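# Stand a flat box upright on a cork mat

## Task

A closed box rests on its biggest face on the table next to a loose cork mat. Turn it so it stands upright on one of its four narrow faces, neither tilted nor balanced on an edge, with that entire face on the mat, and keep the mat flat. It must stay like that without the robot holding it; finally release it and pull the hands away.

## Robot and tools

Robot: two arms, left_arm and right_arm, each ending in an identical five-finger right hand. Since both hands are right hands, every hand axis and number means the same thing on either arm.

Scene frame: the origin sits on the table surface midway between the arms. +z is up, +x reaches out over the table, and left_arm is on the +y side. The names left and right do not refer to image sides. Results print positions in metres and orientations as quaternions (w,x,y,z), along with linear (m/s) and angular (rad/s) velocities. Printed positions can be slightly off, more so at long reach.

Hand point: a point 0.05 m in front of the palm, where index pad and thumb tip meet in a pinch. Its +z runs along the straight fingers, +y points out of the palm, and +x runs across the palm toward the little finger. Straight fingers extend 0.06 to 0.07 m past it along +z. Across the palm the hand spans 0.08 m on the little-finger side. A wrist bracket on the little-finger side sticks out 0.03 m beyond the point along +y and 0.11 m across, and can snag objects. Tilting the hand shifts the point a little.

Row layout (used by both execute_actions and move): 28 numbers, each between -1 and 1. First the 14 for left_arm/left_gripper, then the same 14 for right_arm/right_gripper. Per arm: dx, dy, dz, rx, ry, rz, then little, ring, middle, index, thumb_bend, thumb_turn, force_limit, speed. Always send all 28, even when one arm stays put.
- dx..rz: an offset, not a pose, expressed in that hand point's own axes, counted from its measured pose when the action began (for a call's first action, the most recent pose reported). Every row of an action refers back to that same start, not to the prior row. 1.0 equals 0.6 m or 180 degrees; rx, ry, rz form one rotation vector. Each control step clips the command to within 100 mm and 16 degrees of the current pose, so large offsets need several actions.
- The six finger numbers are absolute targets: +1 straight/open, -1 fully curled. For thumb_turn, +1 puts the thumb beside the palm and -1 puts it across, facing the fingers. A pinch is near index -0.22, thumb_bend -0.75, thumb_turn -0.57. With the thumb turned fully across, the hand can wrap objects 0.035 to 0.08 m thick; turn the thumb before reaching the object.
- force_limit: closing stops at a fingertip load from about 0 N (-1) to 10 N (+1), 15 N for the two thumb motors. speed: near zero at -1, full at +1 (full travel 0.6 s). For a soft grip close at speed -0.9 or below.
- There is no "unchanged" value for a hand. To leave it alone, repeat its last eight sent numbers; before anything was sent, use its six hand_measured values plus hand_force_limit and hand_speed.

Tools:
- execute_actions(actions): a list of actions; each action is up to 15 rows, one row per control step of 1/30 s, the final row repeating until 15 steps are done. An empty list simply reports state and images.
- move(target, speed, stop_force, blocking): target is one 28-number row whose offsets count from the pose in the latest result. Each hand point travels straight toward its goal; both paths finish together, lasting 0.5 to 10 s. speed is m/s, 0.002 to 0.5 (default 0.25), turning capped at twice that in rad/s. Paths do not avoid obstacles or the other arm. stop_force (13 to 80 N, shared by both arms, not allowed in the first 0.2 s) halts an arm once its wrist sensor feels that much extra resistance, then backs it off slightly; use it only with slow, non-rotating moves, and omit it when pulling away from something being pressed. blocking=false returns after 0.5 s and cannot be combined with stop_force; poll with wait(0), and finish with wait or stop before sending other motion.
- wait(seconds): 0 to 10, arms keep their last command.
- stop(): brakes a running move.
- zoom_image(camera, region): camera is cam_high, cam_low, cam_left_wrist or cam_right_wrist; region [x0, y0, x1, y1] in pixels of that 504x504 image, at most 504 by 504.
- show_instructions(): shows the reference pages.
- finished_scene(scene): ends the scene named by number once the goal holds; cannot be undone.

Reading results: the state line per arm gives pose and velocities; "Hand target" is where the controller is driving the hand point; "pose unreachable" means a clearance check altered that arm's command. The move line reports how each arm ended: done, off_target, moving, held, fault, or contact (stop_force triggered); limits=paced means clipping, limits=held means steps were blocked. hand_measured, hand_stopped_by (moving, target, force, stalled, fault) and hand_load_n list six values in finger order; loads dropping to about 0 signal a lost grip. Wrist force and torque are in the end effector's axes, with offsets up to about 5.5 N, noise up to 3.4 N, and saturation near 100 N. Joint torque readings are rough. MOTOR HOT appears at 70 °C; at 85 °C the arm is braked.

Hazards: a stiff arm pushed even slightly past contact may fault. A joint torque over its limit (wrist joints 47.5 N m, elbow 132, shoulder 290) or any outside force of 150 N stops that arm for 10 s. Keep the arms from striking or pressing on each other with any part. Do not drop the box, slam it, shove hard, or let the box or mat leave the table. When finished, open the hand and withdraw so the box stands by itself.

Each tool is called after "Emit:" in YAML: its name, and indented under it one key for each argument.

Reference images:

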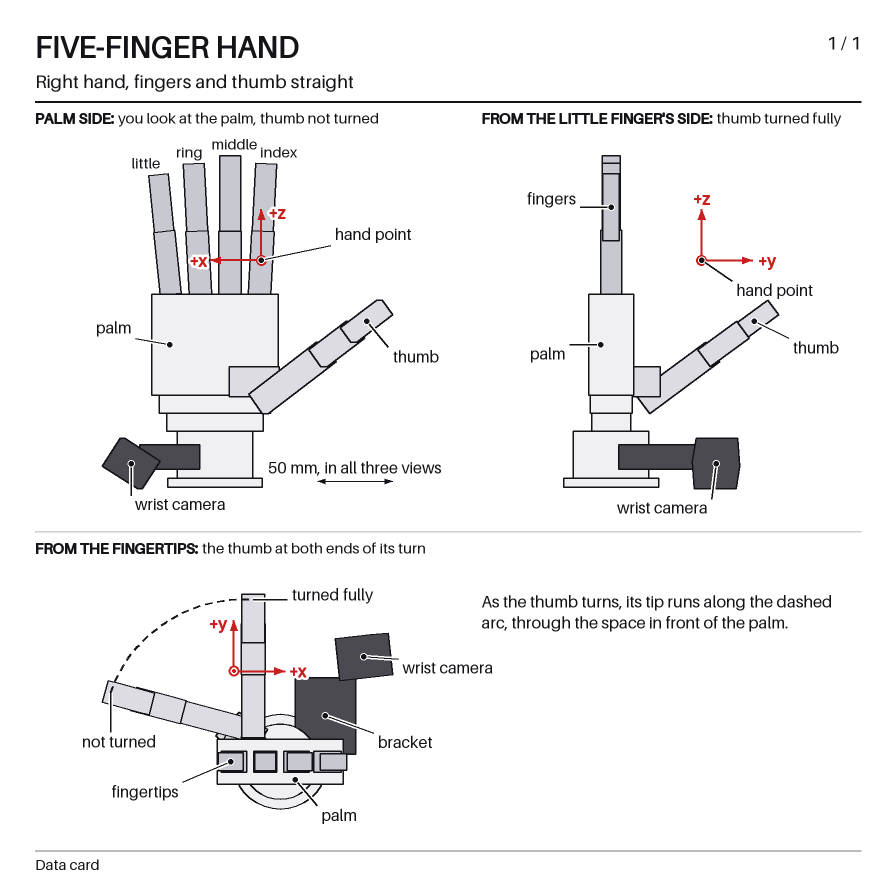

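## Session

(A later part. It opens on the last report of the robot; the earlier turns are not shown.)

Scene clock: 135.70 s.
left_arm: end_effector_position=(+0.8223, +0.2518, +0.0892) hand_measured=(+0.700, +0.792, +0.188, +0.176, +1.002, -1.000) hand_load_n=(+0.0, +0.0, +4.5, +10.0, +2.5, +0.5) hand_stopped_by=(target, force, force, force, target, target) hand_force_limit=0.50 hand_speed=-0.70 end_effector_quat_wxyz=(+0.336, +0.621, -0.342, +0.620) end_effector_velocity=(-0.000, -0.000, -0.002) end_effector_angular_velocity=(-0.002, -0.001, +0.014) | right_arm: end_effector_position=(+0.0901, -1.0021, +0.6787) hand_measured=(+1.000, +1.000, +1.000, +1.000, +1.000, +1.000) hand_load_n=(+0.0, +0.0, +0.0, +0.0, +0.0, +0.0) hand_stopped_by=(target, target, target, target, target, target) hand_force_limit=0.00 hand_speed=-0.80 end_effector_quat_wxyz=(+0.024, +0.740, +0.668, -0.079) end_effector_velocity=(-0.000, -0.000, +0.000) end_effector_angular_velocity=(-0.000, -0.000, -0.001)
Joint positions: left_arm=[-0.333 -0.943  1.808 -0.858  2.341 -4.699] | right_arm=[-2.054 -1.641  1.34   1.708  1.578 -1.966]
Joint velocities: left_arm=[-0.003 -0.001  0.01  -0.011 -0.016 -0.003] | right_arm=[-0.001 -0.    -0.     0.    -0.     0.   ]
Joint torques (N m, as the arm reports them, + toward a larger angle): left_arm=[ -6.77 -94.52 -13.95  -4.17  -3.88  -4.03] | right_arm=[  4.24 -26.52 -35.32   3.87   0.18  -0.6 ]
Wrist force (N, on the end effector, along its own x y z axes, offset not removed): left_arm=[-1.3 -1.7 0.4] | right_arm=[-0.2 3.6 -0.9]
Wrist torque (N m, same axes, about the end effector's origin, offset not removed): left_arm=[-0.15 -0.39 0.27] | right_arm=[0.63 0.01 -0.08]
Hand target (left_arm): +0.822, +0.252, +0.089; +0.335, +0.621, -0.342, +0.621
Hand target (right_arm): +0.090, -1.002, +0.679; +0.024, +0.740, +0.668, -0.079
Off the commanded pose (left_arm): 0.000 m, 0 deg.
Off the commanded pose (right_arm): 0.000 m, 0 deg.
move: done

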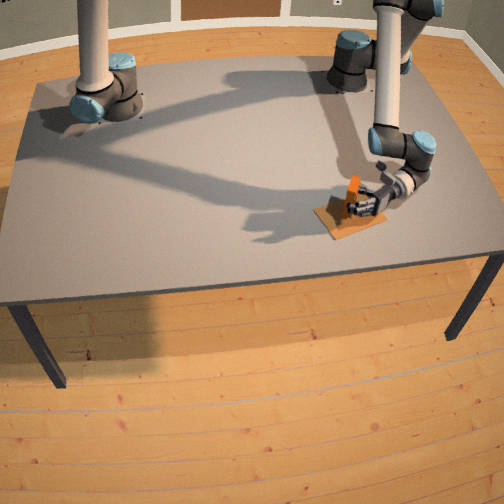

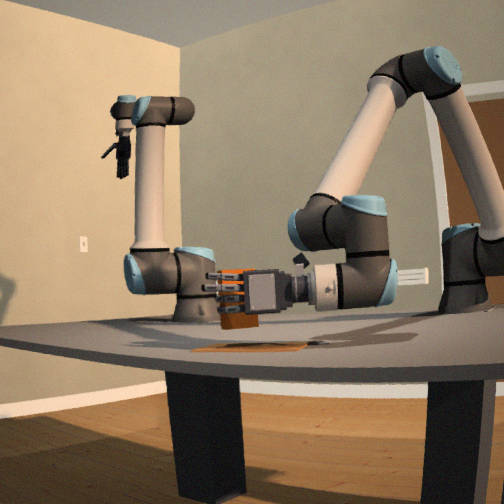

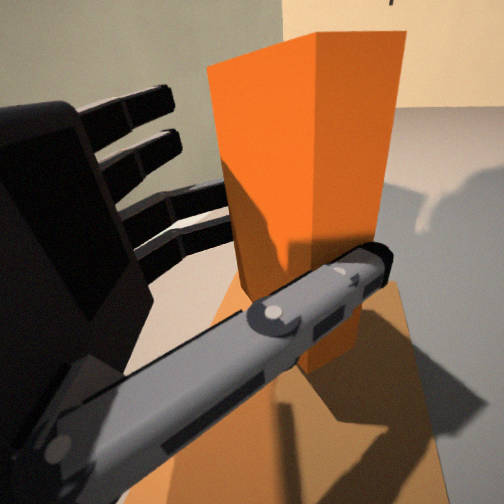

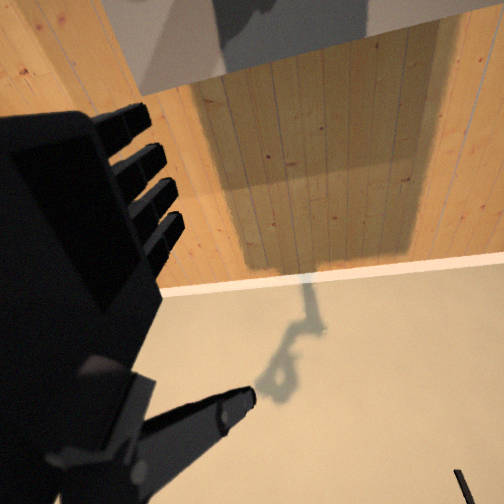

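Emit:
move:
  target: [-0.035,0.021,-0.013,0,0,0,0.7,0.7,-0.6,-0.6,1,-1,0.5,-0.7,0,0,0,0,0,0,1,1,1,1,1,1,0,-0.8]
  speed: 0.05

Emit:
move:
  target: [-0.05,0,0,0,0,0,0.7,0.7,-0.6,-0.6,1,-1,0.5,-0.7,0,0,0,0,0,0,1,1,1,1,1,1,0,-0.8]
  speed: 0.008
  stop_force: 13

Emit:
zoom_image:
  camera: "cam_low"
  region: [170,260,340,370]

Scene clock: 145.77 s.
left_arm: end_effector_position=(+0.8078, +0.2517, +0.0683) hand_measured=(+0.700, +0.792, +0.188, +0.176, +1.002, -1.000) hand_load_n=(+0.0, +0.0, +4.5, +10.0, +2.5, +0.5) hand_stopped_by=(target, force, force, force, target, target) hand_force_limit=0.50 hand_speed=-0.70 end_effector_quat_wxyz=(+0.336, +0.621, -0.342, +0.620) end_effector_velocity=(-0.002, +0.000, -0.003) end_effector_angular_velocity=(+0.000, +0.001, -0.001) | right_arm: end_effector_position=(+0.0901, -1.0021, +0.6787) hand_measured=(+1.000, +1.000, +1.000, +1.000, +1.000, +1.000) hand_load_n=(+0.0, +0.0, +0.0, +0.0, +0.0, +0.0) hand_stopped_by=(target, target, target, target, target, target) hand_force_limit=0.00 hand_speed=-0.80 end_effector_quat_wxyz=(+0.024, +0.740, +0.668, -0.079) end_effector_velocity=(+0.000, +0.000, +0.000) end_effector_angular_velocity=(-0.000, -0.001, -0.001)
Joint positions: left_arm=[-0.338 -0.932  1.843 -0.904  2.336 -4.699] | right_arm=[-2.054 -1.641  1.34   1.708  1.578 -1.966]
Joint velocities: left_arm=[-0.     0.002  0.003 -0.005  0.001  0.   ] | right_arm=[-0.001 -0.001  0.001 -0.    -0.001  0.   ]
Joint torques (N m, as the arm reports them, + toward a larger angle): left_arm=[ -6.65 -70.2  -11.78  -4.01  -3.71  -2.35] | right_arm=[  4.15 -27.69 -36.22   3.75   0.24  -0.59]
Wrist force (N, on the end effector, along its own x y z axes, offset not removed): left_arm=[-0.7 -0.9 1.6] | right_arm=[1.0 3.8 -0.5]
Wrist torque (N m, same axes, about the end effector's origin, offset not removed): left_arm=[-0.07 -0.44 0.30] | right_arm=[0.60 -0.16 0.05]
Hand target (left_arm): +0.808, +0.252, +0.068; +0.336, +0.621, -0.342, +0.620
Hand target (right_arm): +0.090, -1.002, +0.679; +0.024, +0.740, +0.668, -0.079
Off the commanded pose (left_arm): 0.000 m, 0 deg.
Off the commanded pose (right_arm): 0.000 m, 0 deg.
move: done

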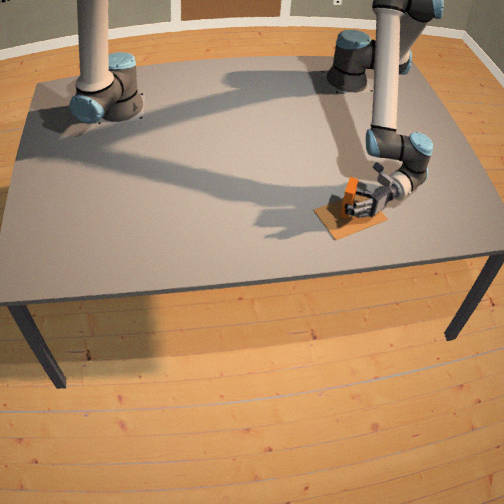

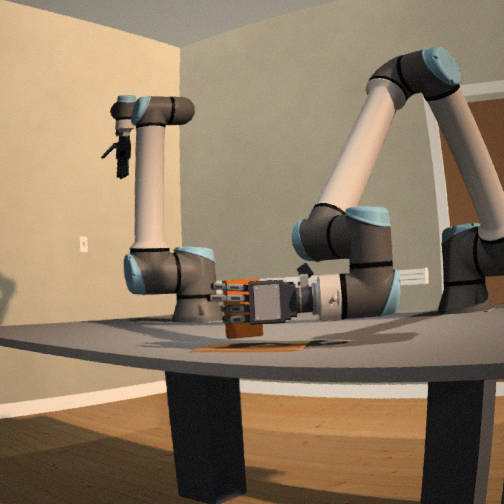

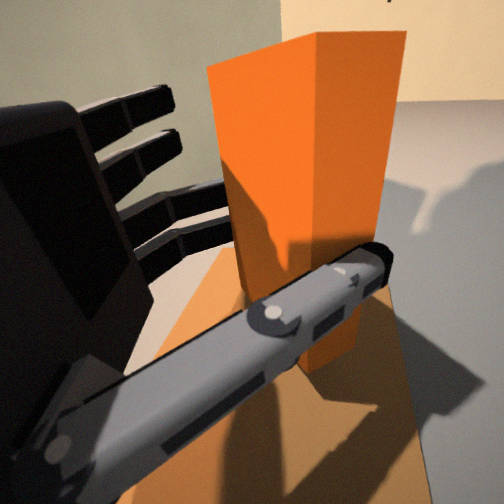

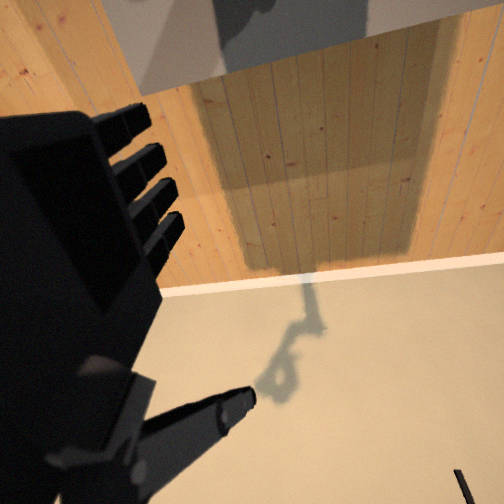

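Scene clock: 148.70 s.
left_arm: end_effector_position=(+0.8078, +0.2519, +0.0480) hand_measured=(+0.700, +0.792, +0.188, +0.176, +1.002, -1.000) hand_load_n=(+0.0, +0.0, +3.0, +10.0, +2.5, -3.5) hand_stopped_by=(target, force, force, force, target, target) hand_force_limit=0.50 hand_speed=-0.70 end_effector_quat_wxyz=(+0.336, +0.621, -0.342, +0.620) end_effector_velocity=(-0.001, -0.000, +0.003) end_effector_angular_velocity=(+0.000, +0.001, -0.001) | right_arm: end_effector_position=(+0.0901, -1.0021, +0.6787) hand_measured=(+1.000, +1.000, +1.000, +1.000, +1.000, +1.000) hand_load_n=(+0.0, +0.0, +0.0, +0.0, +0.0, +0.0) hand_stopped_by=(target, target, target, target, target, target) hand_force_limit=0.00 hand_speed=-0.80 end_effector_quat_wxyz=(+0.024, +0.740, +0.668, -0.079) end_effector_velocity=(+0.000, +0.001, +0.001) end_effector_angular_velocity=(-0.001, +0.000, -0.000)
Joint positions: left_arm=[-0.338 -0.904  1.845 -0.934  2.337 -4.699] | right_arm=[-2.054 -1.641  1.34   1.708  1.578 -1.966]
Joint velocities: left_arm=[ 0.    -0.004  0.     0.005  0.001  0.   ] | right_arm=[-0.    -0.001 -0.001  0.    -0.     0.   ]
Joint torques (N m, as the arm reports them, + toward a larger angle): left_arm=[ 12.58 -90.59 -10.25   1.28   2.51   1.66] | right_arm=[  2.33 -28.72 -36.09   3.72   0.12  -0.92]
Wrist force (N, on the end effector, along its own x y z axes, offset not removed): left_arm=[5.8 -2.4 -1.4] | right_arm=[0.6 4.0 0.2]
Wrist torque (N m, same axes, about the end effector's origin, offset not removed): left_arm=[-0.27 -0.47 0.20] | right_arm=[0.64 -0.16 0.03]
Hand target (left_arm): +0.808, +0.252, +0.049; +0.336, +0.621, -0.342, +0.620
Hand target (right_arm): +0.090, -1.002, +0.679; +0.024, +0.740, +0.668, -0.079
Off the commanded pose (left_arm): 0.010 m, 0 deg.
Off the commanded pose (right_arm): 0.000 m, 0 deg.
move: contact (left_arm)

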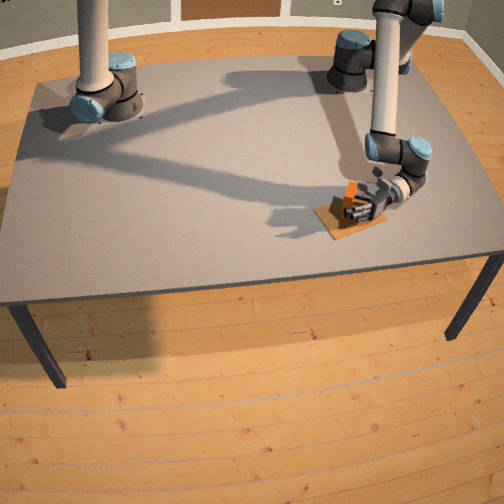

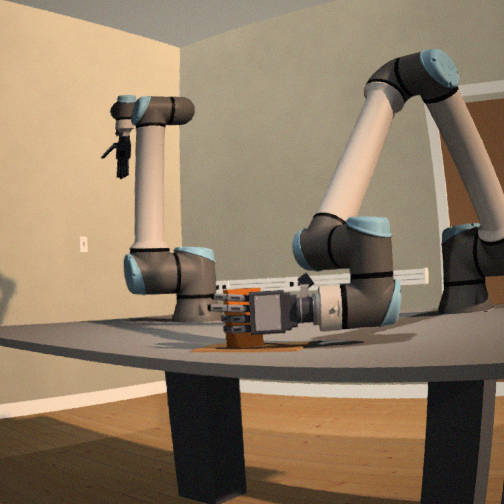

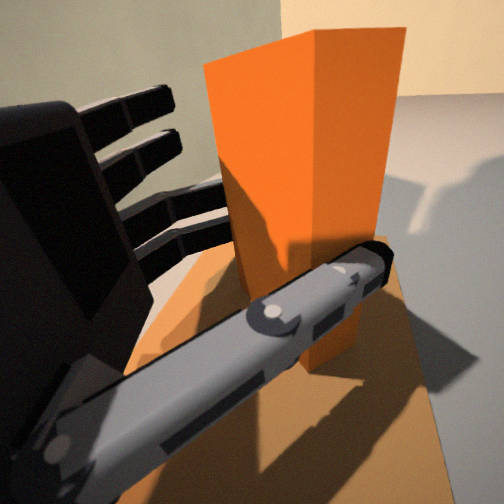

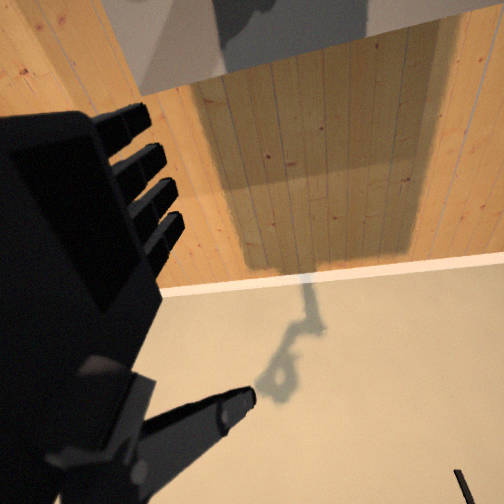

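Region (170, 260, 340, 370) of cam_low's 504x504 image, scaled by 2.965, with more detail than that image has; it fills the top 326 rows of this view, and the rest is white.

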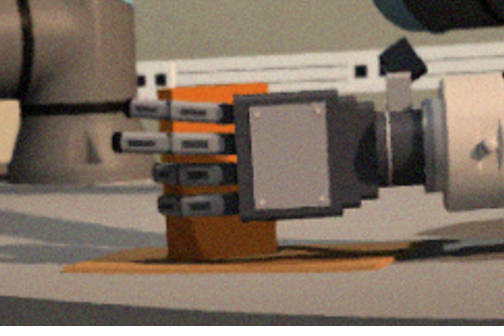

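Emit:
move:
  target: [0,0,0,0,0,0,1,1,1,1,1,-1,0.5,-0.5,0,0,0,0,0,0,1,1,1,1,1,1,0,-0.8]

Emit:
move:
  target: [0.02,-0.15,-0.15,0,0,0,1,1,1,1,1,-1,0.5,-0.5,0,0,0,0,0,0,1,1,1,1,1,1,0,-0.8]
  speed: 0.1

Emit:
zoom_image:
  camera: "cam_high"
  region: [280,150,440,260]

Scene clock: 155.27 s.
left_arm: end_effector_position=(+0.8079, +0.2519, +0.0481) hand_measured=(+1.000, +1.000, +1.000, +1.000, +1.000, -1.000) hand_load_n=(+0.0, +0.0, +0.0, +0.0, +0.0, +0.0) hand_stopped_by=(target, target, target, target, target, target) hand_force_limit=0.50 hand_speed=-0.50 end_effector_quat_wxyz=(+0.336, +0.621, -0.342, +0.620) end_effector_velocity=(-0.000, -0.000, -0.001) end_effector_angular_velocity=(+0.000, +0.001, -0.000) | right_arm: end_effector_position=(+0.0901, -1.0021, +0.6787) hand_measured=(+1.000, +1.000, +1.000, +1.000, +1.000, +1.000) hand_load_n=(+0.0, +0.0, +0.0, +0.0, +0.0, +0.0) hand_stopped_by=(target, target, target, target, target, target) hand_force_limit=0.00 hand_speed=-0.80 end_effector_quat_wxyz=(+0.024, +0.740, +0.668, -0.079) end_effector_velocity=(+0.000, +0.000, +0.000) end_effector_angular_velocity=(-0.000, +0.000, -0.000)
Joint positions: left_arm=[-0.338 -0.904  1.845 -0.934  2.337 -4.699] | right_arm=[-2.054 -1.641  1.34   1.708  1.578 -1.966]
Joint velocities: left_arm=[-0.     0.001 -0.    -0.     0.     0.   ] | right_arm=[ 0.    -0.    -0.001  0.001  0.     0.   ]
Joint torques (N m, as the arm reports them, + toward a larger angle): left_arm=[ -1.04 -69.03 -15.09  -3.63   3.94  -0.05] | right_arm=[  0.29 -28.43 -35.25   3.57  -0.14  -0.44]
Wrist force (N, on the end effector, along its own x y z axes, offset not removed): left_arm=[1.5 -1.7 3.0] | right_arm=[1.6 2.4 -0.2]
Wrist torque (N m, same axes, about the end effector's origin, offset not removed): left_arm=[-0.35 -0.50 0.22] | right_arm=[0.34 -0.33 0.03]
Hand target (left_arm): +0.808, +0.252, +0.048; +0.336, +0.621, -0.342, +0.620
Hand target (right_arm): +0.090, -1.002, +0.679; +0.024, +0.740, +0.668, -0.079
Off the commanded pose (left_arm): 0.000 m, 0 deg.
Off the commanded pose (right_arm): 0.000 m, 0 deg.
move: done

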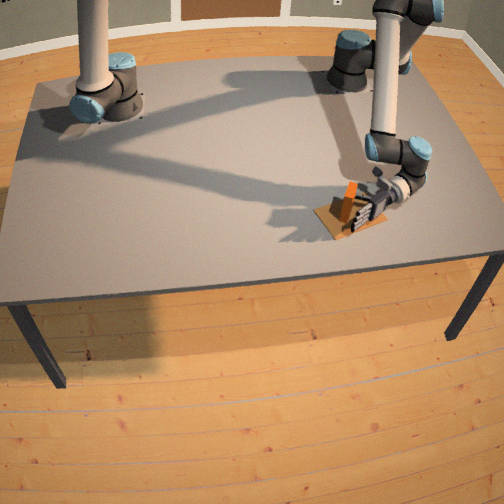

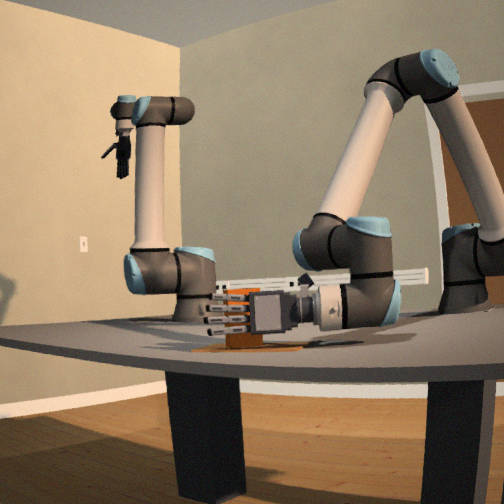

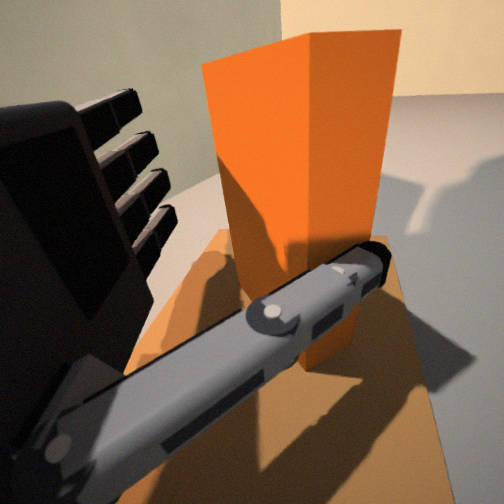

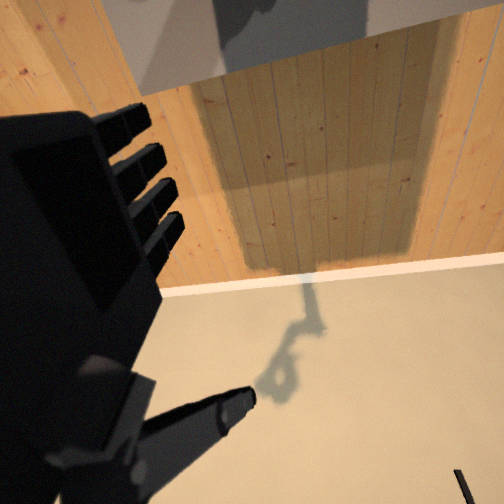

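Scene clock: 157.07 s.
left_arm: end_effector_position=(+0.8347, +0.3759, +0.0612) hand_measured=(+1.000, +1.000, +1.000, +1.000, +1.000, -1.000) hand_load_n=(+0.0, +0.0, +0.0, +0.0, +0.0, +0.0) hand_stopped_by=(target, target, target, target, target, target) hand_force_limit=0.50 hand_speed=-0.50 end_effector_quat_wxyz=(+0.335, +0.621, -0.343, +0.620) end_effector_velocity=(+0.001, +0.003, +0.001) end_effector_angular_velocity=(+0.000, -0.001, -0.000) | right_arm: end_effector_position=(+0.0901, -1.0021, +0.6787) hand_measured=(+1.000, +1.000, +1.000, +1.000, +1.000, +1.000) hand_load_n=(+0.0, +0.0, +0.0, +0.0, +0.0, +0.0) hand_stopped_by=(target, target, target, target, target, target) hand_force_limit=0.00 hand_speed=-0.80 end_effector_quat_wxyz=(+0.024, +0.740, +0.668, -0.079) end_effector_velocity=(+0.000, +0.000, -0.001) end_effector_angular_velocity=(+0.001, -0.001, +0.000)
Joint positions: left_arm=[-0.165 -0.882  1.761 -0.87   2.509 -4.697] | right_arm=[-2.054 -1.641  1.34   1.708  1.578 -1.966]
Joint velocities: left_arm=[ 0.004  0.    -0.003  0.002  0.004  0.   ] | right_arm=[ 0.001  0.     0.001 -0.     0.     0.   ]
Joint torques (N m, as the arm reports them, + toward a larger angle): left_arm=[ 15.34 -71.28 -38.61   1.59   3.82   3.55] | right_arm=[  1.85 -27.06 -35.54   3.84  -0.07  -0.46]
Wrist force (N, on the end effector, along its own x y z axes, offset not removed): left_arm=[2.4 -1.5 2.3] | right_arm=[-0.2 2.2 0.9]
Wrist torque (N m, same axes, about the end effector's origin, offset not removed): left_arm=[-0.27 -0.54 0.31] | right_arm=[0.24 0.00 -0.06]
Hand target (left_arm): +0.835, +0.376, +0.061; +0.335, +0.621, -0.343, +0.620
Hand target (right_arm): +0.090, -1.002, +0.679; +0.024, +0.740, +0.668, -0.079
Off the commanded pose (left_arm): 0.000 m, 0 deg.
Off the commanded pose (right_arm): 0.000 m, 0 deg.
move: done

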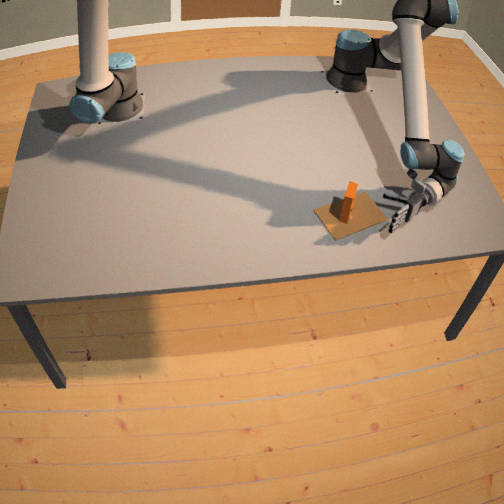

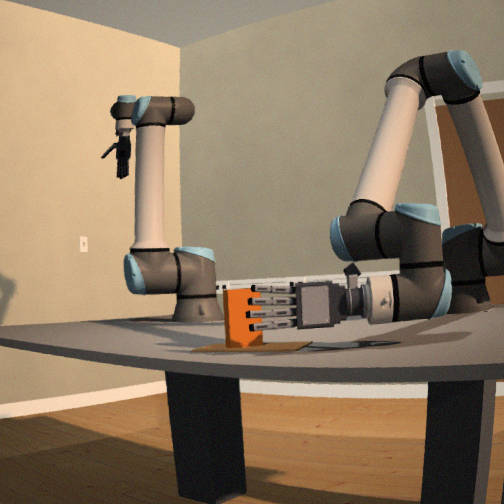

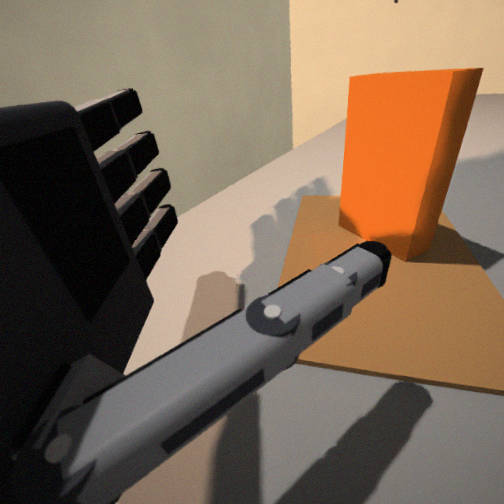

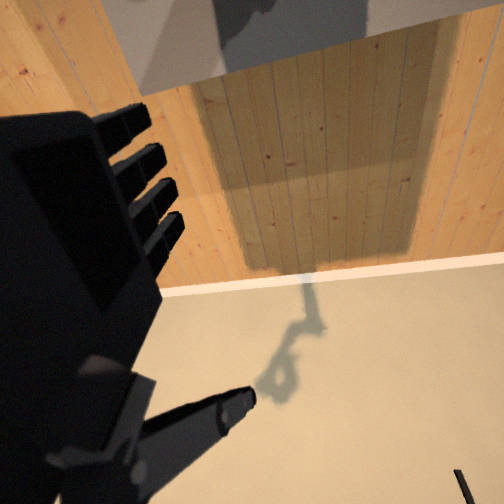

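Region (280, 150, 440, 260) of cam_high's 504x504 image, scaled by 3.150, with more detail than that image has; it fills the top 346 rows of this view, and the rest is white.

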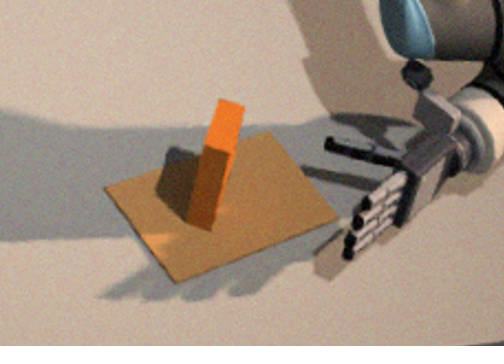

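Emit:
finished_scene:
  scene: 1

The scene is finished: the task was done.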